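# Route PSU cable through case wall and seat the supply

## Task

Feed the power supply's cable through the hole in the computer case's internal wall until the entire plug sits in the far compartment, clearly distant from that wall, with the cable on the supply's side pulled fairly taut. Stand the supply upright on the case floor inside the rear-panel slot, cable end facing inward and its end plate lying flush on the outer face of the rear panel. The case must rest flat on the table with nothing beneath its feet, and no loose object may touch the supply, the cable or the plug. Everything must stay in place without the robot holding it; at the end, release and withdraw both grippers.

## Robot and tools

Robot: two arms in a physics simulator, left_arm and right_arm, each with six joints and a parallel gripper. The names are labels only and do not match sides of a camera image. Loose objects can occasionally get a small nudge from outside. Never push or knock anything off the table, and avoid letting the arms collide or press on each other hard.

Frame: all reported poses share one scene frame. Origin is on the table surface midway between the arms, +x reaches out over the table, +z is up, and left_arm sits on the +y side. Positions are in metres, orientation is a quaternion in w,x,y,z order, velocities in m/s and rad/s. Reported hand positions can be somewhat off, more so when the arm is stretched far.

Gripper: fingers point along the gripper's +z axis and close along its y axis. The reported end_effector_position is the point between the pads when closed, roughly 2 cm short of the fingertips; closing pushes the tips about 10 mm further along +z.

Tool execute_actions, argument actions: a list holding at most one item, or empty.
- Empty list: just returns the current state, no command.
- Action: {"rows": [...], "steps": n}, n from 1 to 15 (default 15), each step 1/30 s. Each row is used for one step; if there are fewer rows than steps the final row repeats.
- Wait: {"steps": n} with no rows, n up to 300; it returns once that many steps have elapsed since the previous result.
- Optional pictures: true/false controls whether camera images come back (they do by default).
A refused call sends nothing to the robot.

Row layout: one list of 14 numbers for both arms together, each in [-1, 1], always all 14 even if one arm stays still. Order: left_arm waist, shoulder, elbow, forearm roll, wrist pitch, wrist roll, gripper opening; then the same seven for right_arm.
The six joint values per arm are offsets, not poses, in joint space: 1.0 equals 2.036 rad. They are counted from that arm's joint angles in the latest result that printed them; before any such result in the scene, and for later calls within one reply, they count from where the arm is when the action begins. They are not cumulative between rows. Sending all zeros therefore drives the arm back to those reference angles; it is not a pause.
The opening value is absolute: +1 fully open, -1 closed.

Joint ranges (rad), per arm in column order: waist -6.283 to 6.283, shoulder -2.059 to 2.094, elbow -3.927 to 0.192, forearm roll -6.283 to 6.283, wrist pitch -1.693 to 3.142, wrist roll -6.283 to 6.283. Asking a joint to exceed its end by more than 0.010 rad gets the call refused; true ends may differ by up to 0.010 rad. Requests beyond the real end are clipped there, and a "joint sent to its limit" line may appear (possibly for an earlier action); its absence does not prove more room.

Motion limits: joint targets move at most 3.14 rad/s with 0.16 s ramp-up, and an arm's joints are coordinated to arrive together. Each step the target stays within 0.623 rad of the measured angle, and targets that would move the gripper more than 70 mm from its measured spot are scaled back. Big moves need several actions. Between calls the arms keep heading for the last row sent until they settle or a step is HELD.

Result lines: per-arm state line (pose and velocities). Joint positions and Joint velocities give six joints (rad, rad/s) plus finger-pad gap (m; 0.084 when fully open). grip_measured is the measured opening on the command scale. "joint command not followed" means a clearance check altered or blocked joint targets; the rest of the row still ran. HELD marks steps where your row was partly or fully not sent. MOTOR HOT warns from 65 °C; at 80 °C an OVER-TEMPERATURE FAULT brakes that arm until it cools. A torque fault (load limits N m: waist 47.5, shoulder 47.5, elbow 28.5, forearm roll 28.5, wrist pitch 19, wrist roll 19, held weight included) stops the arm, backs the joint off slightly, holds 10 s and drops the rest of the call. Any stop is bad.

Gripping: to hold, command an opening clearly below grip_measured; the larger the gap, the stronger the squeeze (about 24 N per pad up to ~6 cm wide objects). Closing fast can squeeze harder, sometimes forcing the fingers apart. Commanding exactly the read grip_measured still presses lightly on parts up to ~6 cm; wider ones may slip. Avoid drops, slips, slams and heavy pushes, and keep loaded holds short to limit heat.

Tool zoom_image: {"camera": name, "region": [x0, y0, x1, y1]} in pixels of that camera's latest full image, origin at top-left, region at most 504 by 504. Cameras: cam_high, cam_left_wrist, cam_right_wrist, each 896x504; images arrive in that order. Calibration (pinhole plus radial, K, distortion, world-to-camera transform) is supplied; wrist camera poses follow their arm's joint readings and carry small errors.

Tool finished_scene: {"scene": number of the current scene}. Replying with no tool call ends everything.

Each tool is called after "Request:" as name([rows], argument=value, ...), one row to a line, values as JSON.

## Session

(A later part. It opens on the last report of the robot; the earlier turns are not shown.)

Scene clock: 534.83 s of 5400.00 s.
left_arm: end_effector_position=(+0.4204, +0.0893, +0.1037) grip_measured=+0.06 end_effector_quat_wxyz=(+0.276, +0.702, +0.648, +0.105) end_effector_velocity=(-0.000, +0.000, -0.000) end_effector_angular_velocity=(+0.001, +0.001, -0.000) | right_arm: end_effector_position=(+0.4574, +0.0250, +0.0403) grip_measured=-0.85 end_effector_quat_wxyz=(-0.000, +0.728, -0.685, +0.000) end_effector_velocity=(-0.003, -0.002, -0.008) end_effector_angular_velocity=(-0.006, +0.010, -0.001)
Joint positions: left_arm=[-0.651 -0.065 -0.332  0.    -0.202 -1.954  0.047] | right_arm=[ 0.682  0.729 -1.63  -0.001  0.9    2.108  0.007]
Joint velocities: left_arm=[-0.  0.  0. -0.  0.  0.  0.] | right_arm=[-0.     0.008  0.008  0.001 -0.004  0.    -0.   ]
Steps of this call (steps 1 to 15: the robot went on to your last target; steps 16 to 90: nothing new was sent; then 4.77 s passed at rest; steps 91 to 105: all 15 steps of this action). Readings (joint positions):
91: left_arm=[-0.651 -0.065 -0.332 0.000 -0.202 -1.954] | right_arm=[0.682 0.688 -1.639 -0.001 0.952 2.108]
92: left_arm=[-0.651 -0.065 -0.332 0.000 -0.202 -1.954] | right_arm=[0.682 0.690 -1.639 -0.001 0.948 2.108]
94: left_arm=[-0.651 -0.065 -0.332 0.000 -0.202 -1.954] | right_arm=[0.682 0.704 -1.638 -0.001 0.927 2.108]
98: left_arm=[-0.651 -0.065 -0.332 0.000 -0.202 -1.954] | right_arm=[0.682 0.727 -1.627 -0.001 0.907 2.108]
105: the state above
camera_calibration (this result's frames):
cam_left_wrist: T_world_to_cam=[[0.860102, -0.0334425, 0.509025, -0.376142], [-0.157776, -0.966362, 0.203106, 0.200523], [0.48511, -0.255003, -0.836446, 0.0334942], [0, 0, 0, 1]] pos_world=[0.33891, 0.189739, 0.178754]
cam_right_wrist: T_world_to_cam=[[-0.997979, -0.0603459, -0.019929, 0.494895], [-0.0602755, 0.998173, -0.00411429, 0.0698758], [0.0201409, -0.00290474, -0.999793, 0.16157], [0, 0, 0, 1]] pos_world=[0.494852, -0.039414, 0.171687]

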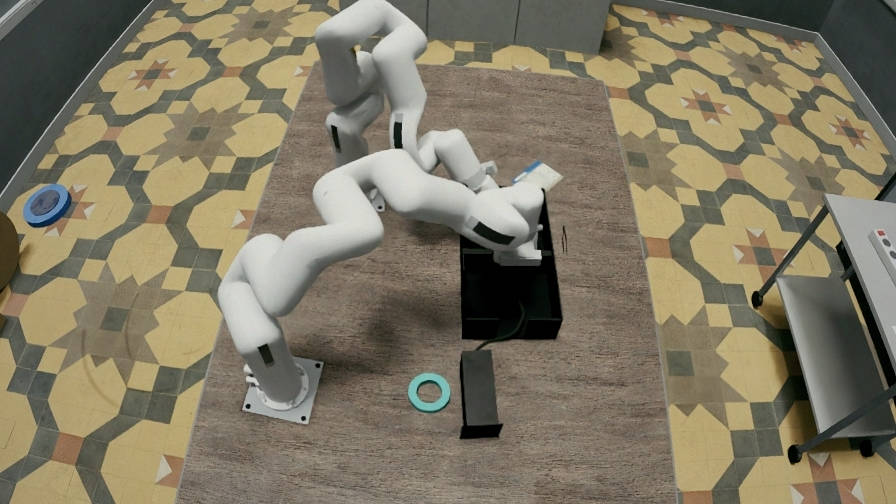

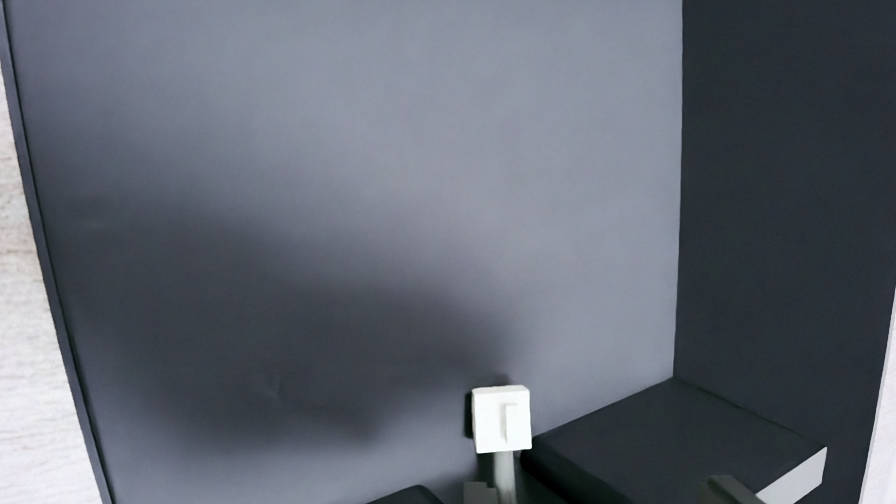

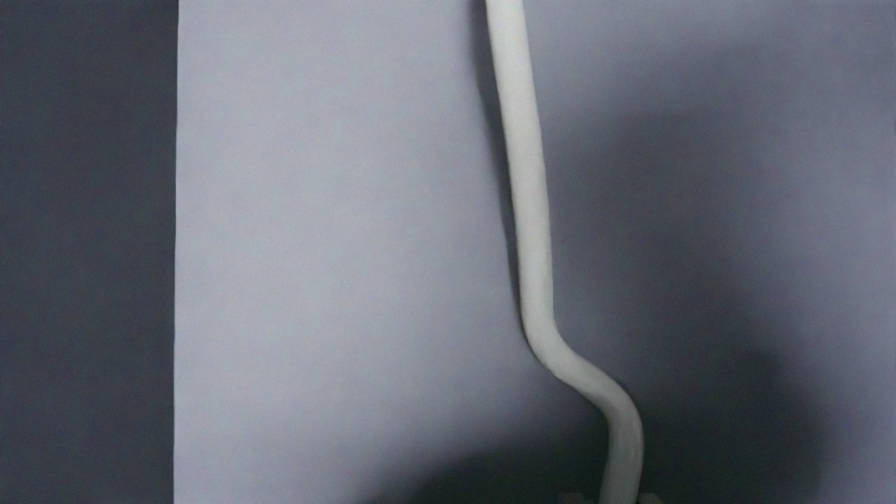

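Request:
execute_actions([
  {"rows": [[0,0,0,0,0,0,0.07, 0,-0.0157,-0.003,0,0.019,0,-1]], "steps": 15},
])

Scene clock: 537.03 s of 5400.00 s.
left_arm: end_effector_position=(+0.4204, +0.0893, +0.1037) grip_measured=+0.06 end_effector_quat_wxyz=(+0.276, +0.702, +0.648, +0.105) end_effector_velocity=(+0.000, +0.000, +0.000) end_effector_angular_velocity=(-0.000, -0.001, +0.001) | right_arm: end_effector_position=(+0.4568, +0.0246, +0.0589) grip_measured=-0.85 end_effector_quat_wxyz=(+0.000, +0.728, -0.685, +0.000) end_effector_velocity=(+0.003, +0.002, +0.007) end_effector_angular_velocity=(+0.006, -0.009, +0.000)
Joint positions: left_arm=[-0.651 -0.065 -0.332  0.    -0.202 -1.954  0.047] | right_arm=[ 0.682  0.698 -1.635 -0.001  0.938  2.108  0.007]
Joint velocities: left_arm=[ 0.001  0.    -0.     0.    -0.    -0.    -0.   ] | right_arm=[ 0.    -0.006 -0.008 -0.001  0.003  0.    -0.   ]
Steps of this call (steps 1 to 15: the robot went on to your last target; steps 16 to 51: nothing new was sent; steps 52 to 66: all 15 steps of this action). Readings (joint positions):
52: left_arm=[-0.651 -0.065 -0.332 0.000 -0.202 -1.954] | right_arm=[0.682 0.730 -1.629 -0.001 0.899 2.108]
53: left_arm=[-0.651 -0.065 -0.332 0.000 -0.202 -1.954] | right_arm=[0.682 0.728 -1.629 -0.001 0.903 2.108]
55: left_arm=[-0.651 -0.065 -0.332 0.000 -0.202 -1.954] | right_arm=[0.682 0.716 -1.630 -0.001 0.919 2.108]
59: left_arm=[-0.651 -0.065 -0.332 0.000 -0.202 -1.954] | right_arm=[0.682 0.699 -1.637 -0.001 0.933 2.108]
66: the state above
camera_calibration (this result's frames):
cam_left_wrist: T_world_to_cam=[[0.860102, -0.0334425, 0.509025, -0.376142], [-0.157776, -0.966362, 0.203106, 0.200523], [0.48511, -0.255003, -0.836446, 0.0334941], [0, 0, 0, 1]] pos_world=[0.33891, 0.189739, 0.178754]
cam_right_wrist: T_world_to_cam=[[-0.998009, -0.0603323, -0.018411, 0.494587], [-0.0602491, 0.998171, -0.00503827, 0.0703646], [0.0186813, -0.00391899, -0.999818, 0.18085], [0, 0, 0, 1]] pos_world=[0.494463, -0.0396876, 0.190277]

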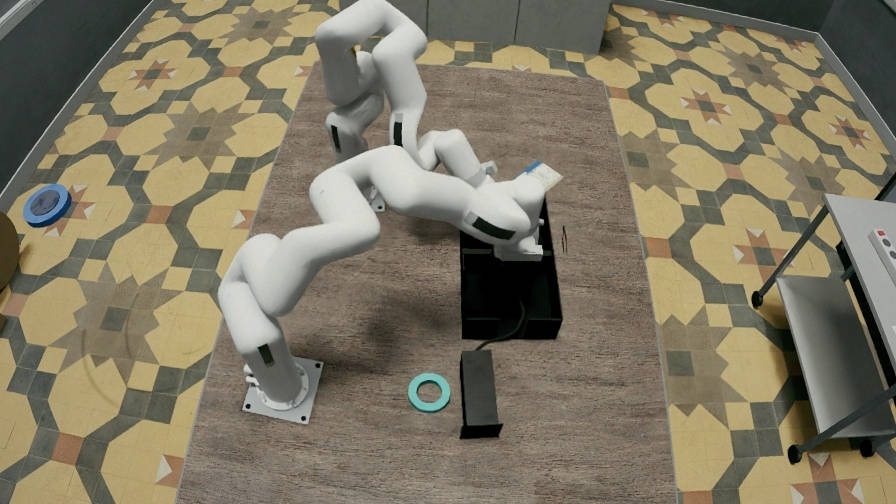

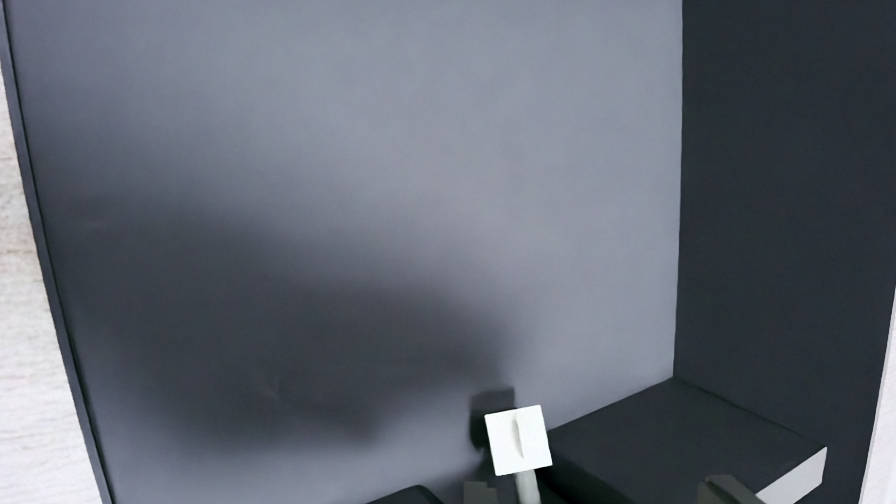

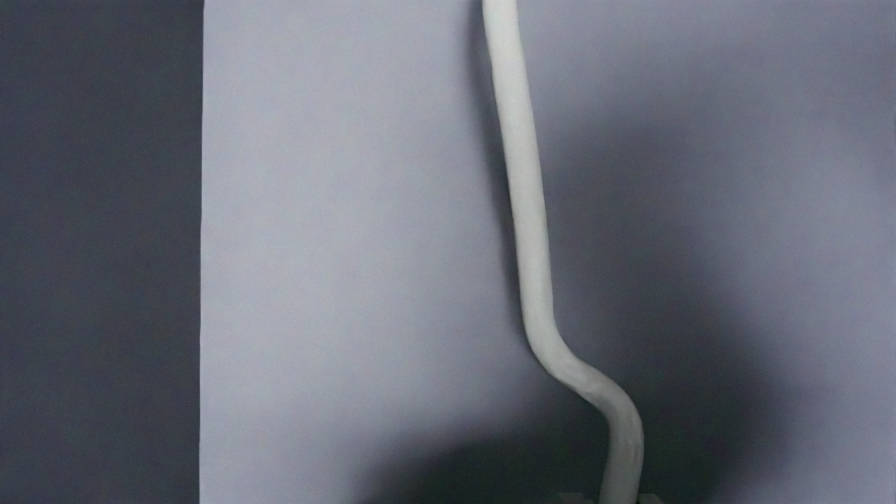

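Request:
execute_actions([
  {"rows": [[0.0045,0.0438,0.0107,0,-0.055,0,-0.095, 0,0,0,0,0,0,-1]], "steps": 15},
])

Scene clock: 547.93 s of 5400.00 s.
left_arm: end_effector_position=(+0.4159, +0.0960, +0.0795) grip_measured=-0.11 end_effector_quat_wxyz=(+0.276, +0.699, +0.651, +0.106) end_effector_velocity=(-0.001, +0.001, -0.003) end_effector_angular_velocity=(-0.001, -0.001, +0.002) | right_arm: end_effector_position=(+0.4568, +0.0246, +0.0589) grip_measured=-0.85 end_effector_quat_wxyz=(+0.000, +0.728, -0.685, +0.000) end_effector_velocity=(-0.001, -0.000, -0.001) end_effector_angular_velocity=(-0.001, +0.002, +0.000)
Joint positions: left_arm=[-0.642  0.023 -0.311  0.    -0.312 -1.954  0.039] | right_arm=[ 0.682  0.698 -1.635 -0.001  0.938  2.108  0.007]
Joint velocities: left_arm=[ 0.002  0.012  0.003 -0.    -0.017 -0.001  0.   ] | right_arm=[-0.     0.     0.002  0.     0.    -0.001 -0.   ]
Steps of this call (steps 1 to 15: the robot went on to your last target; steps 16 to 90: nothing new was sent; then 7.40 s passed at rest; steps 91 to 105: all 15 steps of this action). Readings (joint positions):
91: left_arm=[-0.651 -0.065 -0.332 0.000 -0.202 -1.954] | right_arm=[0.682 0.697 -1.636 -0.001 0.938 2.108]
92: left_arm=[-0.651 -0.062 -0.332 0.000 -0.207 -1.954] | right_arm=[0.682 0.697 -1.636 -0.001 0.938 2.108]
94: left_arm=[-0.648 -0.037 -0.327 0.000 -0.241 -1.954] | right_arm=[0.682 0.697 -1.636 -0.001 0.938 2.108]
98: left_arm=[-0.643 0.012 -0.312 0.000 -0.295 -1.954] | right_arm=[0.682 0.698 -1.635 -0.001 0.938 2.108]
105: the state above
camera_calibration (this result's frames):
cam_left_wrist: T_world_to_cam=[[0.85964, -0.025329, 0.510272, -0.360373], [-0.149364, -0.967594, 0.2036, 0.207729], [0.488579, -0.251239, -0.835565, 0.0151752], [0, 0, 0, 1]] pos_world=[0.333404, 0.195682, 0.154274]
cam_right_wrist: T_world_to_cam=[[-0.998008, -0.0603327, -0.0184535, 0.494602], [-0.0602498, 0.998171, -0.00501306, 0.0703557], [0.0187222, -0.00389125, -0.999817, 0.180855], [0, 0, 0, 1]] pos_world=[0.49447, -0.0396825, 0.190302]

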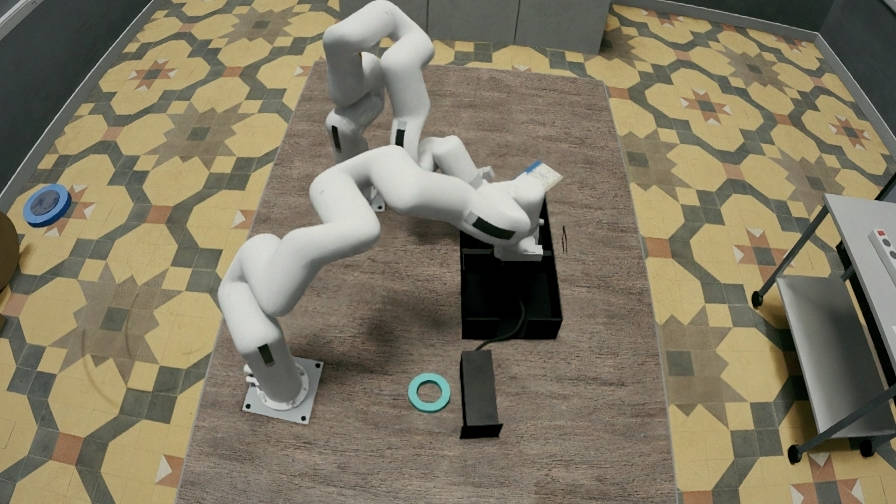

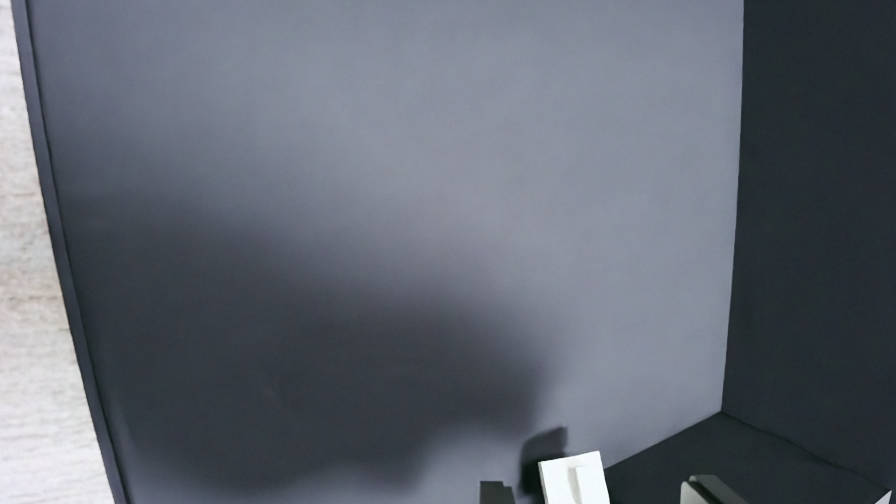

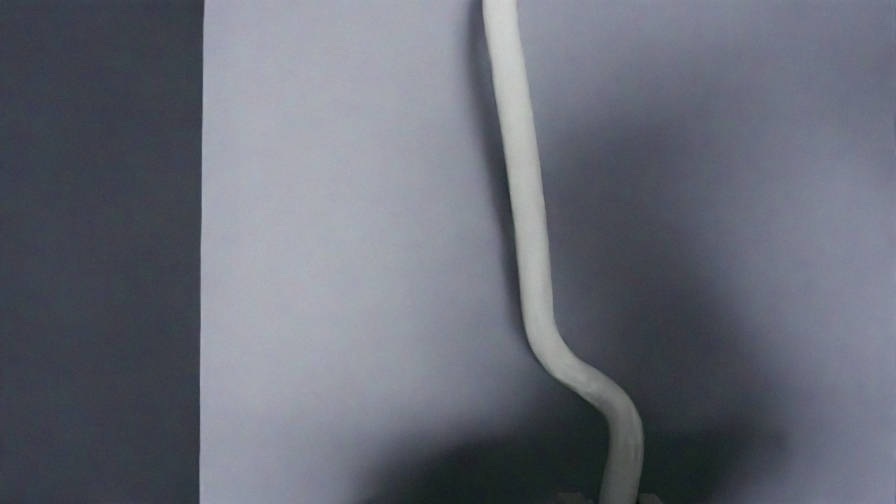

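Request:
execute_actions([
  {"rows": [[0,0.0976,-0.0471,0,-0.0505,0,-0.095, 0,0,0,0,0,0,-1]], "steps": 15},
], pictures=false)

Request:
execute_actions([
  {"steps": 10},
])

Scene clock: 551.23 s of 5400.00 s.
left_arm: end_effector_position=(+0.4357, +0.0863, +0.0468) grip_measured=-0.11 end_effector_quat_wxyz=(+0.276, +0.699, +0.651, +0.106) end_effector_velocity=(+0.004, -0.002, -0.004) end_effector_angular_velocity=(-0.003, -0.005, +0.001) | right_arm: end_effector_position=(+0.4568, +0.0246, +0.0589) grip_measured=-0.85 end_effector_quat_wxyz=(+0.000, +0.728, -0.685, +0.000) end_effector_velocity=(+0.000, +0.000, -0.000) end_effector_angular_velocity=(+0.000, -0.000, -0.001)
Joint positions: left_arm=[-0.642  0.217 -0.405  0.    -0.413 -1.954  0.039] | right_arm=[ 0.682  0.698 -1.635 -0.001  0.938  2.108  0.007]
Joint velocities: left_arm=[ 0.001  0.031 -0.016  0.    -0.02  -0.001  0.   ] | right_arm=[-0.     0.001 -0.001  0.    -0.     0.    -0.   ]
Steps of this call (steps 1 to 15: the robot went on to your last target; steps 16 to 84: nothing new was sent; steps 85 to 99: all 15 steps of this action). Readings (joint positions):
85: left_arm=[-0.642 0.024 -0.311 0.000 -0.314 -1.954] | right_arm=[0.682 0.698 -1.635 -0.001 0.938 2.108]
86: left_arm=[-0.642 0.028 -0.313 0.000 -0.316 -1.954] | right_arm=[0.682 0.698 -1.635 -0.001 0.938 2.108]
88: left_arm=[-0.642 0.066 -0.332 0.000 -0.338 -1.954] | right_arm=[0.682 0.698 -1.635 -0.001 0.938 2.108]
92: left_arm=[-0.642 0.183 -0.387 0.000 -0.393 -1.954] | right_arm=[0.682 0.698 -1.635 -0.001 0.938 2.108]
99: the state above

Scene clock: 551.57 s of 5400.00 s.
left_arm: end_effector_position=(+0.4361, +0.0862, +0.0462) grip_measured=-0.11 end_effector_quat_wxyz=(+0.276, +0.699, +0.651, +0.106) end_effector_velocity=(+0.000, -0.000, -0.000) end_effector_angular_velocity=(+0.000, +0.000, -0.001) | right_arm: end_effector_position=(+0.4568, +0.0246, +0.0589) grip_measured=-0.85 end_effector_quat_wxyz=(+0.000, +0.728, -0.685, +0.000) end_effector_velocity=(+0.000, +0.000, +0.001) end_effector_angular_velocity=(+0.001, -0.001, -0.001)
Joint positions: left_arm=[-0.642  0.221 -0.407  0.    -0.415 -1.954  0.039] | right_arm=[ 0.682  0.698 -1.635 -0.001  0.938  2.108  0.007]
Joint velocities: left_arm=[-0.001  0.002 -0.001 -0.    -0.001  0.001  0.   ] | right_arm=[ 0.    -0.    -0.001  0.001 -0.     0.    -0.   ]
Steps of this call (steps 1 to 10: the robot went on to your last target). Readings (joint positions):
1: left_arm=[-0.642 0.218 -0.406 0.000 -0.414 -1.954] | right_arm=[0.682 0.698 -1.635 -0.001 0.938 2.108]
2: left_arm=[-0.642 0.219 -0.406 0.000 -0.414 -1.954] | right_arm=[0.682 0.698 -1.635 -0.001 0.938 2.108]
4: left_arm=[-0.642 0.220 -0.407 0.000 -0.415 -1.954] | right_arm=[0.682 0.698 -1.635 -0.001 0.938 2.108]
8: left_arm=[-0.642 0.221 -0.407 0.000 -0.415 -1.954] | right_arm=[0.682 0.698 -1.635 -0.001 0.938 2.108]
10: the state above
camera_calibration (this result's frames):
cam_left_wrist: T_world_to_cam=[[0.859557, -0.0252734, 0.510415, -0.360924], [-0.149402, -0.967569, 0.203688, 0.208039], [0.488714, -0.251338, -0.835456, -0.0250008], [0, 0, 0, 1]] pos_world=[0.353534, 0.185886, 0.120959]
cam_right_wrist: T_world_to_cam=[[-0.998008, -0.0603327, -0.0184533, 0.494602], [-0.0602498, 0.998171, -0.0050132, 0.0703557], [0.0187221, -0.0038914, -0.999817, 0.180855], [0, 0, 0, 1]] pos_world=[0.49447, -0.0396826, 0.190302]

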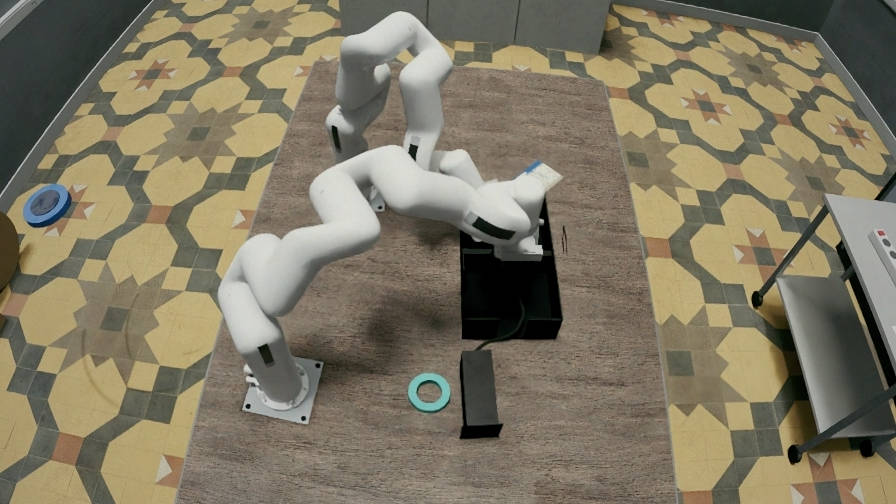

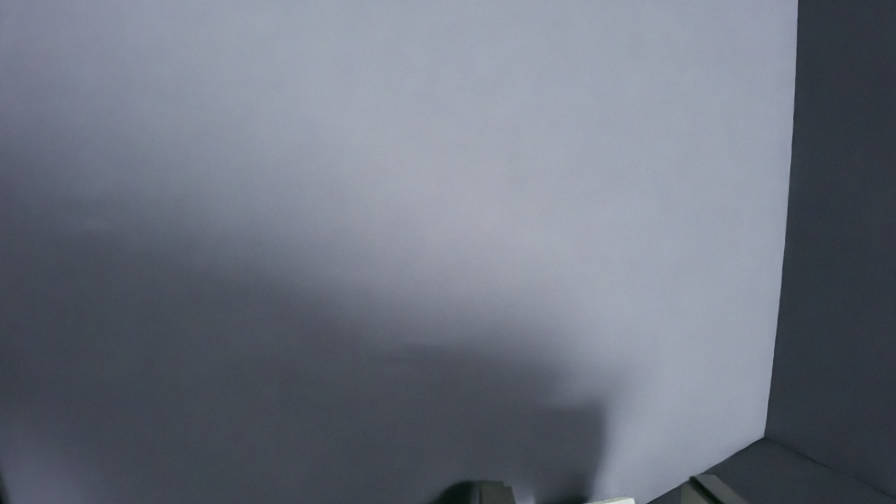

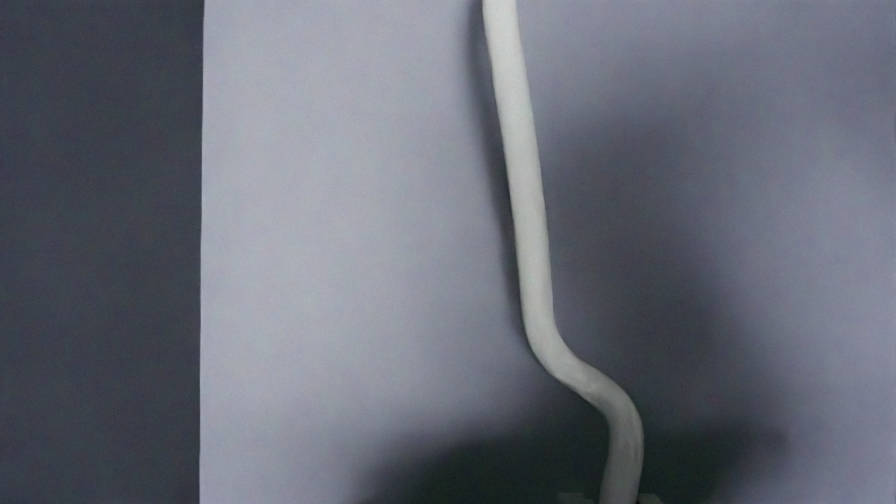

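Request:
execute_actions([
  {"rows": [[0,0,0,0,0,0,-1, 0,0,0,0,0,0,-1]], "steps": 15},
])

Scene clock: 553.27 s of 5400.00 s.
left_arm: end_effector_position=(+0.4361, +0.0862, +0.0462) grip_measured=-1.00 end_effector_quat_wxyz=(+0.276, +0.699, +0.651, +0.106) end_effector_velocity=(-0.000, -0.000, -0.000) end_effector_angular_velocity=(+0.000, +0.000, -0.000) | right_arm: end_effector_position=(+0.4568, +0.0246, +0.0589) grip_measured=-0.85 end_effector_quat_wxyz=(+0.000, +0.728, -0.685, +0.000) end_effector_velocity=(+0.000, +0.000, +0.000) end_effector_angular_velocity=(+0.001, -0.000, +0.002)
Joint positions: left_arm=[-0.642  0.221 -0.407  0.    -0.415 -1.954  0.   ] | right_arm=[ 0.682  0.698 -1.635 -0.001  0.938  2.108  0.007]
Joint velocities: left_arm=[-0.     0.    -0.    -0.     0.001  0.     0.   ] | right_arm=[-0.     0.    -0.001  0.    -0.    -0.002 -0.   ]
Steps of this call (steps 1 to 15: the robot went on to your last target; steps 16 to 36: nothing new was sent; steps 37 to 51: all 15 steps of this action). Readings (joint positions):
37: left_arm=[-0.642 0.221 -0.407 0.000 -0.415 -1.954] | right_arm=[0.682 0.698 -1.635 -0.001 0.938 2.108]
38: left_arm=[-0.642 0.221 -0.407 0.000 -0.415 -1.954] | right_arm=[0.682 0.698 -1.635 -0.001 0.938 2.108]
40: left_arm=[-0.642 0.221 -0.407 0.000 -0.415 -1.954] | right_arm=[0.682 0.698 -1.635 -0.001 0.938 2.108]
44: left_arm=[-0.642 0.221 -0.407 0.000 -0.415 -1.954] | right_arm=[0.682 0.698 -1.635 -0.001 0.938 2.108]
51: the state above
camera_calibration (this result's frames):
cam_left_wrist: T_world_to_cam=[[0.859558, -0.0252741, 0.510413, -0.360923], [-0.149401, -0.96757, 0.203687, 0.208039], [0.488712, -0.251337, -0.835458, -0.0250009], [0, 0, 0, 1]] pos_world=[0.353533, 0.185887, 0.120958]
cam_right_wrist: T_world_to_cam=[[-0.998008, -0.0603327, -0.0184534, 0.494602], [-0.0602499, 0.998171, -0.00501319, 0.0703557], [0.0187221, -0.00389139, -0.999817, 0.180855], [0, 0, 0, 1]] pos_world=[0.49447, -0.0396826, 0.190302]

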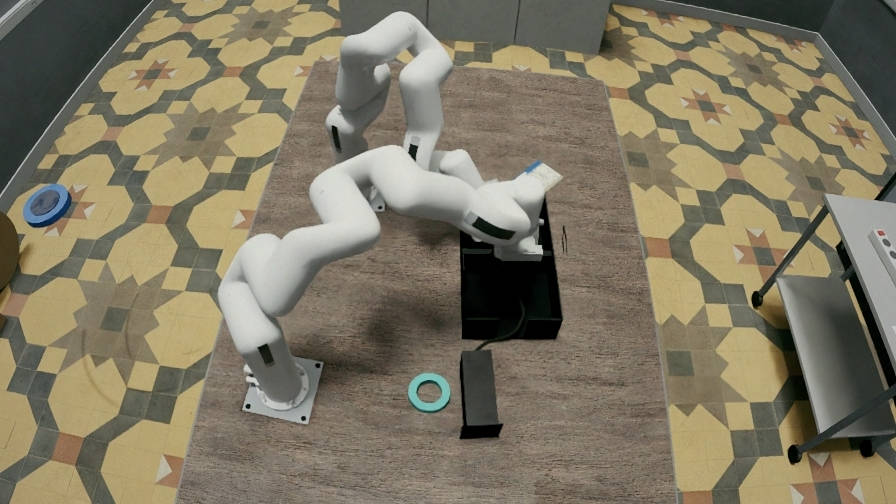

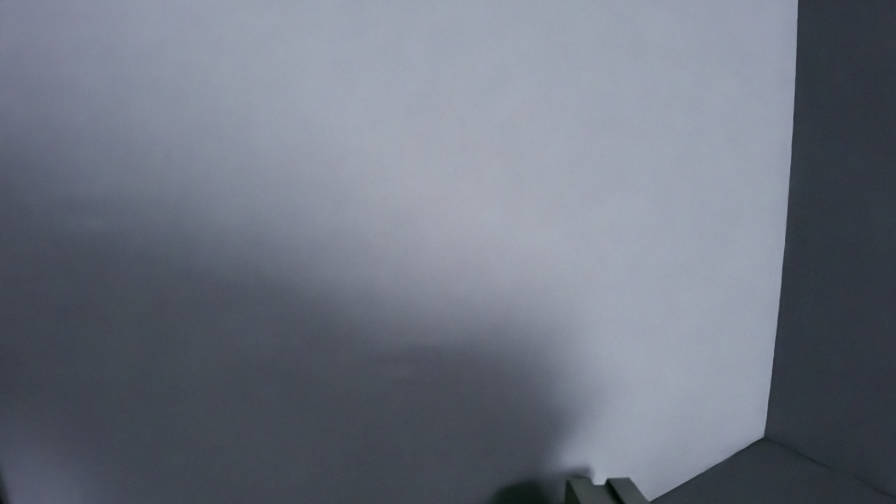

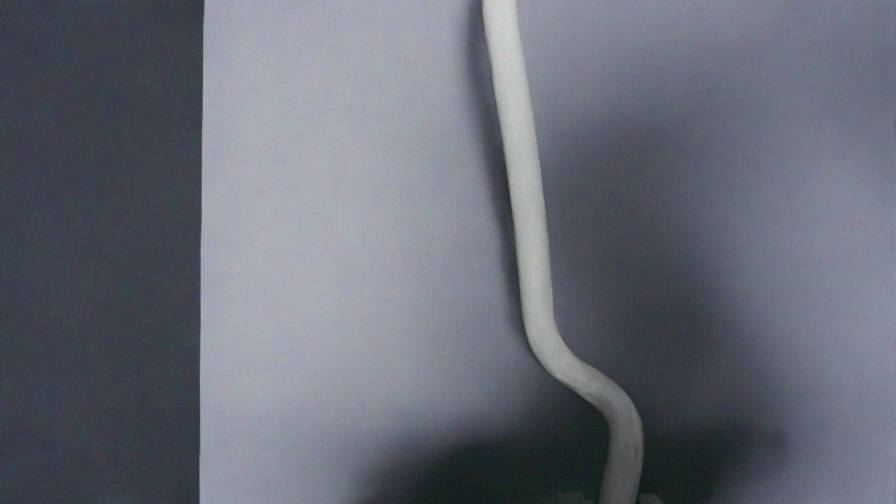

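Request:
execute_actions([
  {"rows": [[0,0,0,0,0,0,-0.15, 0,0,0,0,0,0,-1],[0,0,0,0,0,0,-0.15, 0,0,0,0,0,0,-1],[0,0,0,0,0,0,-0.15, 0,0,0,0,0,0,-1],[0,0,0,0,0,0,-0.15, 0,0,0,0,0,0,-1],[0,0,0,0,0,0,-0.15, 0,0,0,0,0,0,-1],[0,0,0,0,0,0,-0.15, 0,0,0,0,0,0,-1],[0,0,0,0,0,0,-0.15, 0,0,0,0,0,0,-1],[0,0,0,0,0,0,-0.15, 0,0,0,0,0,0,-1],[0,0.0318,-0.018,0,-0.0134,0,-0.15, 0,0,0,0,0,0,-1]], "steps": 15},
], pictures=false)

Request:
execute_actions([
  {"steps": 12},
], pictures=false)

Request:
execute_actions([
  {"rows": [[0,0,0,0,0,0,-1, 0,0,0,0,0,0,-1]], "steps": 15},
])

Scene clock: 559.30 s of 5400.00 s.
left_arm: end_effector_position=(+0.4414, +0.0836, +0.0361) grip_measured=-0.16 end_effector_quat_wxyz=(+0.275, +0.699, +0.652, +0.106) end_effector_velocity=(+0.012, -0.006, -0.027) end_effector_angular_velocity=(+0.003, +0.005, -0.001) | right_arm: end_effector_position=(+0.4568, +0.0246, +0.0589) grip_measured=-0.85 end_effector_quat_wxyz=(+0.000, +0.728, -0.685, +0.000) end_effector_velocity=(-0.001, -0.001, -0.001) end_effector_angular_velocity=(-0.002, +0.003, -0.000)
Joint positions: left_arm=[-0.642  0.274 -0.436  0.    -0.437 -1.954  0.037] | right_arm=[ 0.682  0.698 -1.635 -0.001  0.938  2.108  0.007]
Joint velocities: left_arm=[-0.001  0.137 -0.072  0.    -0.059 -0.    -0.   ] | right_arm=[0.    0.    0.003 0.    0.    0.    0.   ]
Steps of this call (steps 1 to 15: the robot went on to your last target; steps 16 to 90: nothing new was sent; then 2.53 s passed at rest; steps 91 to 105: all 15 steps of this action). Readings (joint positions):
91: left_arm=[-0.642 0.221 -0.407 0.000 -0.415 -1.954] | right_arm=[0.682 0.698 -1.635 -0.001 0.938 2.108]
92: left_arm=[-0.642 0.221 -0.407 0.000 -0.415 -1.954] | right_arm=[0.682 0.698 -1.635 -0.001 0.938 2.108]
94: left_arm=[-0.642 0.221 -0.407 0.000 -0.415 -1.954] | right_arm=[0.682 0.698 -1.635 -0.001 0.938 2.108]
98: left_arm=[-0.642 0.221 -0.407 0.000 -0.415 -1.954] | right_arm=[0.682 0.698 -1.635 -0.001 0.938 2.108]
105: the state above

Scene clock: 559.70 s of 5400.00 s.
left_arm: end_effector_position=(+0.4433, +0.0827, +0.0347) grip_measured=-0.16 end_effector_quat_wxyz=(+0.276, +0.699, +0.651, +0.106) end_effector_velocity=(-0.000, -0.000, -0.001) end_effector_angular_velocity=(+0.001, +0.002, -0.000) | right_arm: end_effector_position=(+0.4568, +0.0246, +0.0589) grip_measured=-0.85 end_effector_quat_wxyz=(+0.000, +0.728, -0.685, +0.000) end_effector_velocity=(+0.000, +0.000, -0.000) end_effector_angular_velocity=(+0.001, -0.000, -0.001)
Joint positions: left_arm=[-0.642  0.285 -0.444  0.    -0.443 -1.954  0.037] | right_arm=[ 0.682  0.698 -1.635 -0.001  0.938  2.108  0.007]
Joint velocities: left_arm=[-0.     0.003 -0.001  0.     0.    -0.    -0.   ] | right_arm=[-0.     0.    -0.001  0.    -0.     0.001  0.   ]
Steps of this call (steps 1 to 12: the robot went on to your last target). Readings (joint positions):
1: left_arm=[-0.642 0.278 -0.438 0.000 -0.438 -1.954] | right_arm=[0.682 0.698 -1.635 -0.001 0.938 2.108]
2: left_arm=[-0.642 0.280 -0.440 0.000 -0.440 -1.954] | right_arm=[0.682 0.698 -1.635 -0.001 0.938 2.108]
4: left_arm=[-0.642 0.282 -0.442 0.000 -0.441 -1.954] | right_arm=[0.682 0.698 -1.635 -0.001 0.938 2.108]
8: left_arm=[-0.642 0.284 -0.443 0.000 -0.442 -1.954] | right_arm=[0.682 0.698 -1.635 -0.001 0.938 2.108]
12: the state above

Scene clock: 560.20 s of 5400.00 s.
left_arm: end_effector_position=(+0.4432, +0.0827, +0.0346) grip_measured=-0.56 end_effector_quat_wxyz=(+0.276, +0.699, +0.651, +0.106) end_effector_velocity=(-0.000, -0.000, +0.000) end_effector_angular_velocity=(-0.000, +0.000, -0.000) | right_arm: end_effector_position=(+0.4567, +0.0245, +0.0588) grip_measured=-0.85 end_effector_quat_wxyz=(+0.000, +0.728, -0.685, +0.000) end_effector_velocity=(+0.000, +0.000, +0.000) end_effector_angular_velocity=(+0.001, -0.001, -0.000)
Joint positions: left_arm=[-0.642  0.285 -0.444  0.    -0.443 -1.954  0.019] | right_arm=[ 0.682  0.698 -1.635 -0.001  0.938  2.108  0.007]
Joint velocities: left_arm=[-0.001 -0.001  0.001  0.     0.    -0.001  0.   ] | right_arm=[-0. -0. -0.  0. -0.  0.  0.]
Steps of this call (steps 1 to 15: all 15 steps of this action). Readings (joint positions):
1: left_arm=[-0.642 0.285 -0.444 0.000 -0.443 -1.954] | right_arm=[0.682 0.698 -1.635 -0.001 0.938 2.108]
2: left_arm=[-0.642 0.285 -0.444 0.000 -0.442 -1.954] | right_arm=[0.682 0.698 -1.635 -0.001 0.938 2.108]
4: left_arm=[-0.642 0.285 -0.444 0.000 -0.442 -1.954] | right_arm=[0.683 0.698 -1.635 -0.001 0.938 2.108]
8: left_arm=[-0.642 0.285 -0.444 0.000 -0.442 -1.954] | right_arm=[0.682 0.698 -1.635 -0.001 0.938 2.108]
15: the state above
camera_calibration (this result's frames):
cam_left_wrist: T_world_to_cam=[[0.859499, -0.0250829, 0.510522, -0.361273], [-0.149261, -0.967578, 0.203752, 0.208085], [0.488859, -0.251326, -0.835376, -0.0390772], [0, 0, 0, 1]] pos_world=[0.360676, 0.182456, 0.109396]
cam_right_wrist: T_world_to_cam=[[-0.998012, -0.0603164, -0.0182702, 0.494549], [-0.0602318, 0.998171, -0.0051492, 0.0704186], [0.0185474, -0.00403852, -0.99982, 0.180883], [0, 0, 0, 1]] pos_world=[0.494453, -0.0397298, 0.190248]

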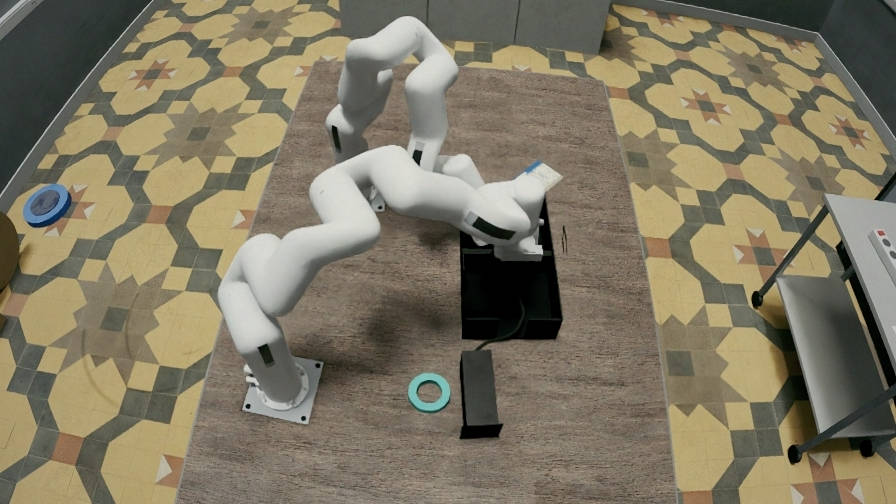

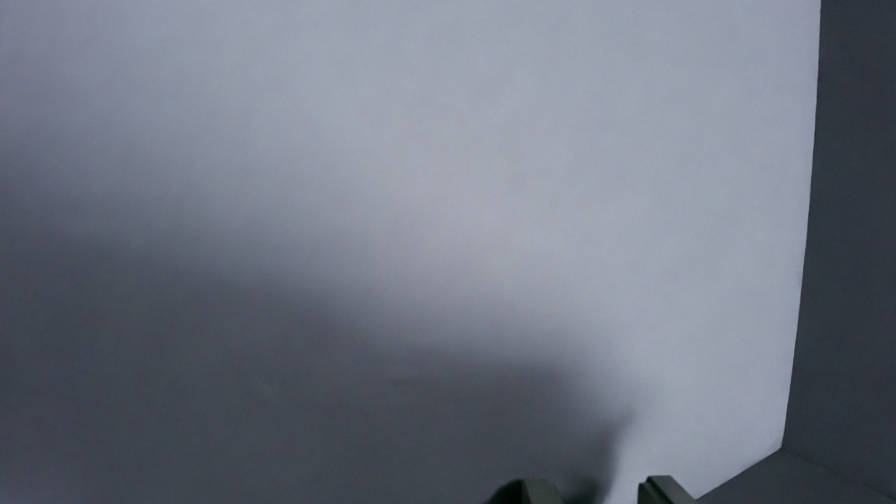

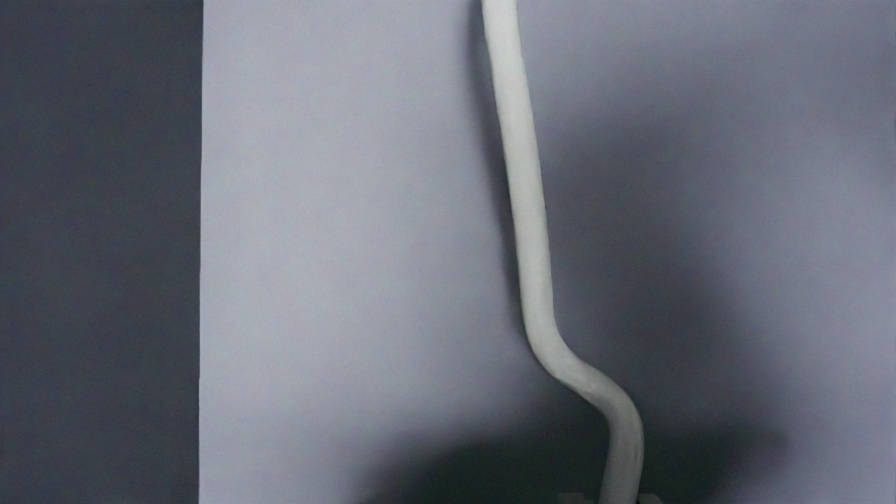

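Request:
execute_actions([
  {"rows": [[0,0,0,0,0,0,-1, 0,0,0,0,0,0,-0.3],[0,0,0,0,0,0,-1, 0,0,0,0,0,0,-0.3],[0,0,0,0,0,0,-1, 0,0,0,0,0,0,-0.3],[0,0,0,0,0,0,-1, 0,0,0,0,0,0,-0.3],[0,0,0,0,0,0,-1, 0,0,0,0,0,0,-0.3],[0,0,0,0,0,0,-1, 0,0,0,0,0,0,-0.3],[0,0,0,0,0,0,-1, -0.03,-0.10,0.05,0,0.05,-0.03,-0.3],[0,0,0,0,0,0,-1, -0.03,-0.10,0.05,0,0.05,-0.03,-0.3],[0,0,0,0,0,0,-1, -0.03,-0.10,0.05,0,0.05,-0.03,-0.3],[0,0,0,0,0,0,-1, -0.03,-0.10,0.05,0,0.05,-0.03,-0.3],[0,0,0,0,0,0,-1, -0.03,-0.10,0.05,0,0.05,-0.03,-0.3],[0,0,0,0,0,0,-1, -0.2872,-0.3565,0.3435,0,0.0125,-0.2872,1]], "steps": 15},
], pictures=false)

Request:
execute_actions([
  {"steps": 40},
])

Scene clock: 568.23 s of 5400.00 s.
left_arm: end_effector_position=(+0.4432, +0.0827, +0.0346) grip_measured=-0.61 end_effector_quat_wxyz=(+0.276, +0.699, +0.651, +0.106) end_effector_velocity=(-0.000, +0.000, -0.000) end_effector_angular_velocity=(+0.001, +0.000, -0.001) | right_arm: end_effector_position=(+0.4623, -0.0276, +0.1183) grip_measured=+0.28 end_effector_quat_wxyz=(-0.005, +0.729, -0.684, +0.002) end_effector_velocity=(+0.044, -0.407, +0.047) end_effector_angular_velocity=(-0.052, +0.074, -0.048)
Joint positions: left_arm=[-0.642  0.285 -0.444  0.    -0.443 -1.954  0.017] | right_arm=[ 0.605  0.525 -1.532 -0.001  0.996  2.028  0.056]
Joint velocities: left_arm=[-0.     0.     0.    -0.     0.     0.002  0.   ] | right_arm=[-0.627 -0.563  0.72  -0.002 -0.068 -0.578  0.204]
Steps of this call (steps 1 to 15: the robot went on to your last target; steps 16 to 90: nothing new was sent; then 4.53 s passed at rest; steps 91 to 105: all 15 steps of this action). Readings (joint positions):
91: left_arm=[-0.642 0.285 -0.444 0.000 -0.443 -1.954] | right_arm=[0.682 0.698 -1.635 -0.001 0.938 2.108]
92: left_arm=[-0.642 0.285 -0.444 0.000 -0.443 -1.954] | right_arm=[0.683 0.698 -1.635 -0.001 0.938 2.108]
94: left_arm=[-0.643 0.285 -0.444 0.001 -0.443 -1.954] | right_arm=[0.683 0.698 -1.636 -0.001 0.937 2.108]
98: left_arm=[-0.643 0.285 -0.444 0.001 -0.443 -1.954] | right_arm=[0.682 0.694 -1.633 -0.001 0.940 2.106]
105: the state above

Scene clock: 569.57 s of 5400.00 s.
left_arm: end_effector_position=(+0.4432, +0.0827, +0.0346) grip_measured=-0.61 end_effector_quat_wxyz=(+0.276, +0.699, +0.651, +0.106) end_effector_velocity=(+0.000, +0.000, +0.000) end_effector_angular_velocity=(-0.000, -0.000, +0.001) | right_arm: end_effector_position=(+0.3898, -0.3192, +0.1697) grip_measured=+1.00 end_effector_quat_wxyz=(+0.000, +0.728, -0.685, +0.000) end_effector_velocity=(-0.001, -0.001, -0.000) end_effector_angular_velocity=(-0.000, +0.000, -0.001)
Joint positions: left_arm=[-0.642  0.285 -0.444  0.    -0.443 -1.954  0.017] | right_arm=[ 0.098 -0.028 -0.936 -0.001  0.964  1.523  0.084]
Joint velocities: left_arm=[ 0.001 -0.    -0.001  0.     0.    -0.001  0.   ] | right_arm=[-0.003 -0.002  0.003 -0.    -0.    -0.002  0.   ]
Steps of this call (steps 1 to 40: the robot went on to your last target). Readings (joint positions):
1: left_arm=[-0.642 0.285 -0.444 0.000 -0.443 -1.954] | right_arm=[0.584 0.506 -1.507 -0.001 0.995 2.008]
2: left_arm=[-0.642 0.285 -0.444 0.000 -0.443 -1.954] | right_arm=[0.563 0.487 -1.482 -0.001 0.994 1.989]
4: left_arm=[-0.642 0.285 -0.444 0.000 -0.443 -1.954] | right_arm=[0.524 0.445 -1.436 -0.001 0.992 1.951]
8: left_arm=[-0.642 0.285 -0.444 0.000 -0.443 -1.954] | right_arm=[0.445 0.357 -1.344 -0.001 0.987 1.872]
40: the state above
camera_calibration (this result's frames):
cam_left_wrist: T_world_to_cam=[[0.859499, -0.0250831, 0.510522, -0.361273], [-0.149261, -0.967578, 0.203752, 0.208085], [0.488859, -0.251326, -0.835376, -0.0390771], [0, 0, 0, 1]] pos_world=[0.360676, 0.182456, 0.109396]
cam_right_wrist: T_world_to_cam=[[-0.997986, -0.0606227, -0.01868, 0.409009], [-0.0605422, 0.998154, -0.00484766, 0.410075], [0.0189394, -0.00370697, -0.999814, 0.291491], [0, 0, 0, 1]] pos_world=[0.427491, -0.383442, 0.301065]

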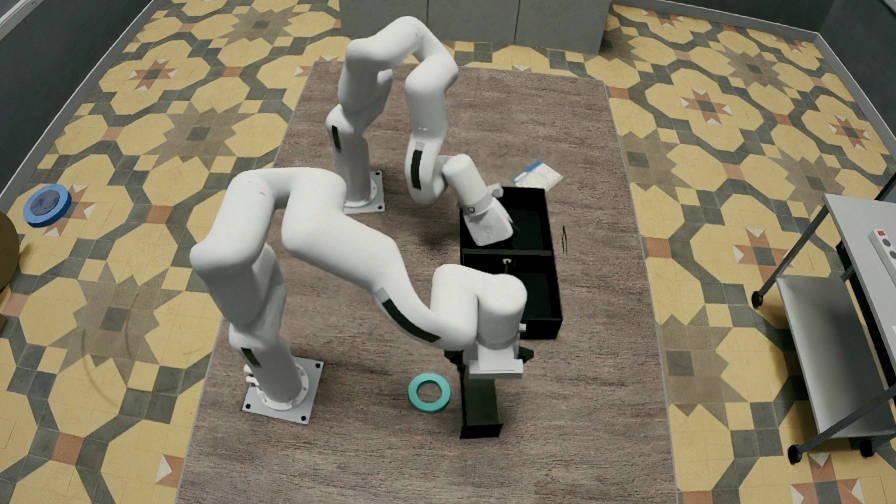

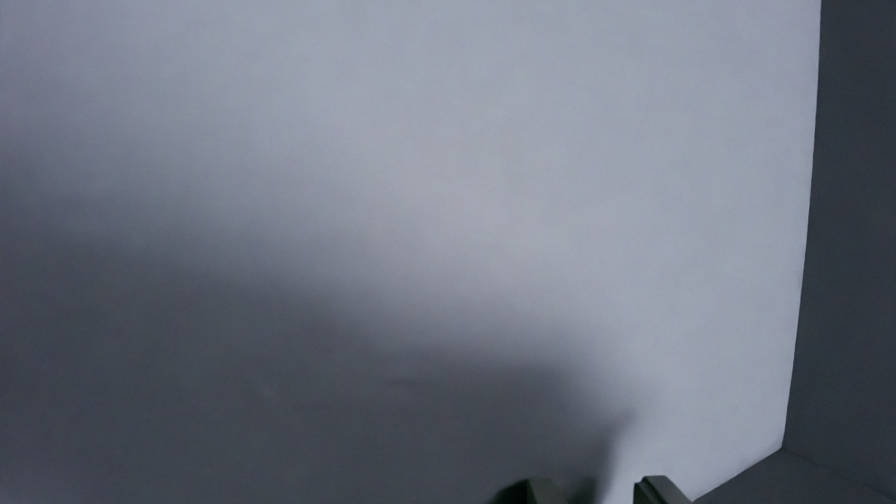

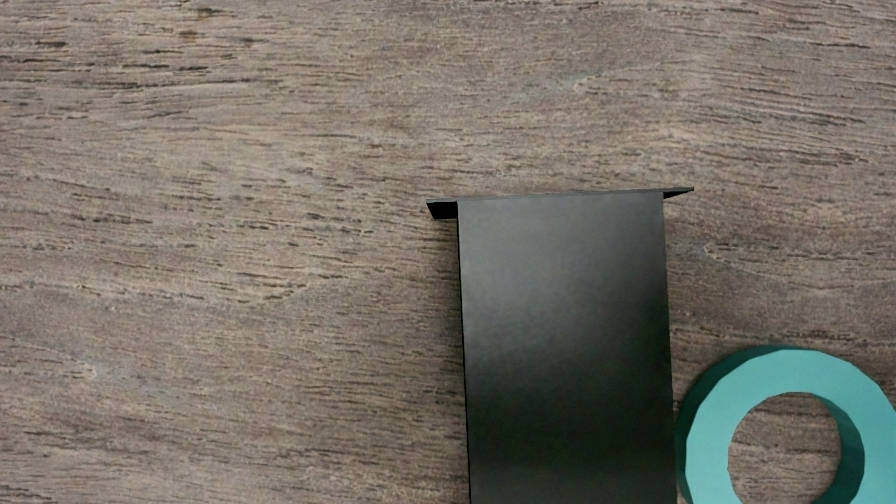

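Request:
execute_actions([
  {"rows": [[0,0,0,0,0,0,-1, 0,0.115,0.0574,0,-0.1724,0,1]], "steps": 15},
], pictures=false)

Request:
execute_actions([
  {"steps": 15},
], pictures=false)

Request:
execute_actions([
  {"rows": [[0,0,0,0,0,0,-1, 0,0,0,0,0,0,-1]], "steps": 15},
], pictures=false)

Scene clock: 573.90 s of 5400.00 s.
left_arm: end_effector_position=(+0.4432, +0.0827, +0.0346) grip_measured=-0.61 end_effector_quat_wxyz=(+0.276, +0.699, +0.651, +0.106) end_effector_velocity=(-0.000, +0.000, -0.000) end_effector_angular_velocity=(-0.000, +0.001, +0.002) | right_arm: end_effector_position=(+0.3893, -0.3191, +0.0519) grip_measured=+1.00 end_effector_quat_wxyz=(+0.002, +0.728, -0.685, -0.001) end_effector_velocity=(+0.022, +0.001, -0.031) end_effector_angular_velocity=(+0.001, -0.089, +0.001)
Joint positions: left_arm=[-0.642  0.285 -0.444  0.    -0.443 -1.954  0.017] | right_arm=[ 0.098  0.196 -0.823 -0.001  0.631  1.523  0.084]
Joint velocities: left_arm=[ 0.     0.     0.001 -0.     0.    -0.001 -0.   ] | right_arm=[ 0.001  0.091  0.017 -0.    -0.197  0.001  0.   ]
Steps of this call (steps 1 to 15: the robot went on to your last target; steps 16 to 90: nothing new was sent; then 0.83 s passed at rest; steps 91 to 105: all 15 steps of this action). Readings (joint positions):
91: left_arm=[-0.642 0.285 -0.444 0.000 -0.443 -1.954] | right_arm=[0.098 -0.028 -0.936 -0.001 0.963 1.523]
92: left_arm=[-0.642 0.285 -0.444 0.000 -0.443 -1.954] | right_arm=[0.098 -0.026 -0.935 -0.001 0.959 1.523]
94: left_arm=[-0.642 0.285 -0.444 0.000 -0.443 -1.954] | right_arm=[0.098 -0.002 -0.926 -0.001 0.917 1.523]
98: left_arm=[-0.642 0.285 -0.444 0.000 -0.443 -1.954] | right_arm=[0.098 0.097 -0.872 -0.001 0.779 1.523]
105: the state above

Scene clock: 574.40 s of 5400.00 s.
left_arm: end_effector_position=(+0.4432, +0.0827, +0.0346) grip_measured=-0.61 end_effector_quat_wxyz=(+0.276, +0.699, +0.651, +0.106) end_effector_velocity=(-0.000, -0.000, +0.000) end_effector_angular_velocity=(+0.000, -0.000, -0.001) | right_arm: end_effector_position=(+0.3899, -0.3191, +0.0476) grip_measured=+1.00 end_effector_quat_wxyz=(-0.000, +0.728, -0.685, +0.000) end_effector_velocity=(-0.002, -0.000, -0.002) end_effector_angular_velocity=(-0.000, +0.004, -0.000)
Joint positions: left_arm=[-0.642  0.285 -0.444  0.    -0.443 -1.954  0.017] | right_arm=[ 0.098  0.206 -0.82  -0.001  0.613  1.523  0.084]
Joint velocities: left_arm=[-0.001 -0.    -0.     0.     0.     0.001 -0.   ] | right_arm=[ 0.     0.002  0.003 -0.    -0.001  0.    -0.   ]
Steps of this call (steps 1 to 15: the robot went on to your last target). Readings (joint positions):
1: left_arm=[-0.642 0.285 -0.444 0.000 -0.443 -1.954] | right_arm=[0.098 0.199 -0.823 -0.001 0.626 1.523]
2: left_arm=[-0.642 0.285 -0.444 0.000 -0.443 -1.954] | right_arm=[0.098 0.200 -0.823 -0.001 0.622 1.523]
4: left_arm=[-0.642 0.285 -0.444 0.000 -0.443 -1.954] | right_arm=[0.098 0.203 -0.822 -0.001 0.617 1.523]
8: left_arm=[-0.642 0.285 -0.444 0.000 -0.443 -1.954] | right_arm=[0.098 0.205 -0.820 -0.001 0.614 1.523]
15: the state above

Scene clock: 574.90 s of 5400.00 s.
left_arm: end_effector_position=(+0.4432, +0.0827, +0.0346) grip_measured=-0.61 end_effector_quat_wxyz=(+0.276, +0.699, +0.651, +0.106) end_effector_velocity=(-0.000, -0.000, -0.000) end_effector_angular_velocity=(-0.000, +0.000, +0.000) | right_arm: end_effector_position=(+0.3897, -0.3192, +0.0475) grip_measured=+0.51 end_effector_quat_wxyz=(+0.000, +0.728, -0.685, +0.000) end_effector_velocity=(+0.000, +0.000, +0.000) end_effector_angular_velocity=(-0.000, -0.001, -0.000)
Joint positions: left_arm=[-0.642  0.285 -0.444  0.    -0.443 -1.954  0.017] | right_arm=[ 0.098  0.206 -0.819 -0.001  0.613  1.523  0.065]
Joint velocities: left_arm=[-0.     0.    -0.    -0.     0.    -0.001  0.   ] | right_arm=[ 0.     0.    -0.001 -0.    -0.     0.     0.   ]
Steps of this call (steps 1 to 15: all 15 steps of this action). Readings (joint positions):
1: left_arm=[-0.642 0.285 -0.444 0.000 -0.443 -1.954] | right_arm=[0.098 0.206 -0.819 -0.001 0.613 1.523]
2: left_arm=[-0.642 0.285 -0.444 0.000 -0.443 -1.954] | right_arm=[0.098 0.206 -0.819 -0.001 0.613 1.523]
4: left_arm=[-0.642 0.285 -0.444 0.000 -0.443 -1.954] | right_arm=[0.098 0.206 -0.819 -0.001 0.613 1.523]
8: left_arm=[-0.642 0.285 -0.444 0.000 -0.443 -1.954] | right_arm=[0.098 0.206 -0.819 -0.001 0.613 1.523]
15: the state above


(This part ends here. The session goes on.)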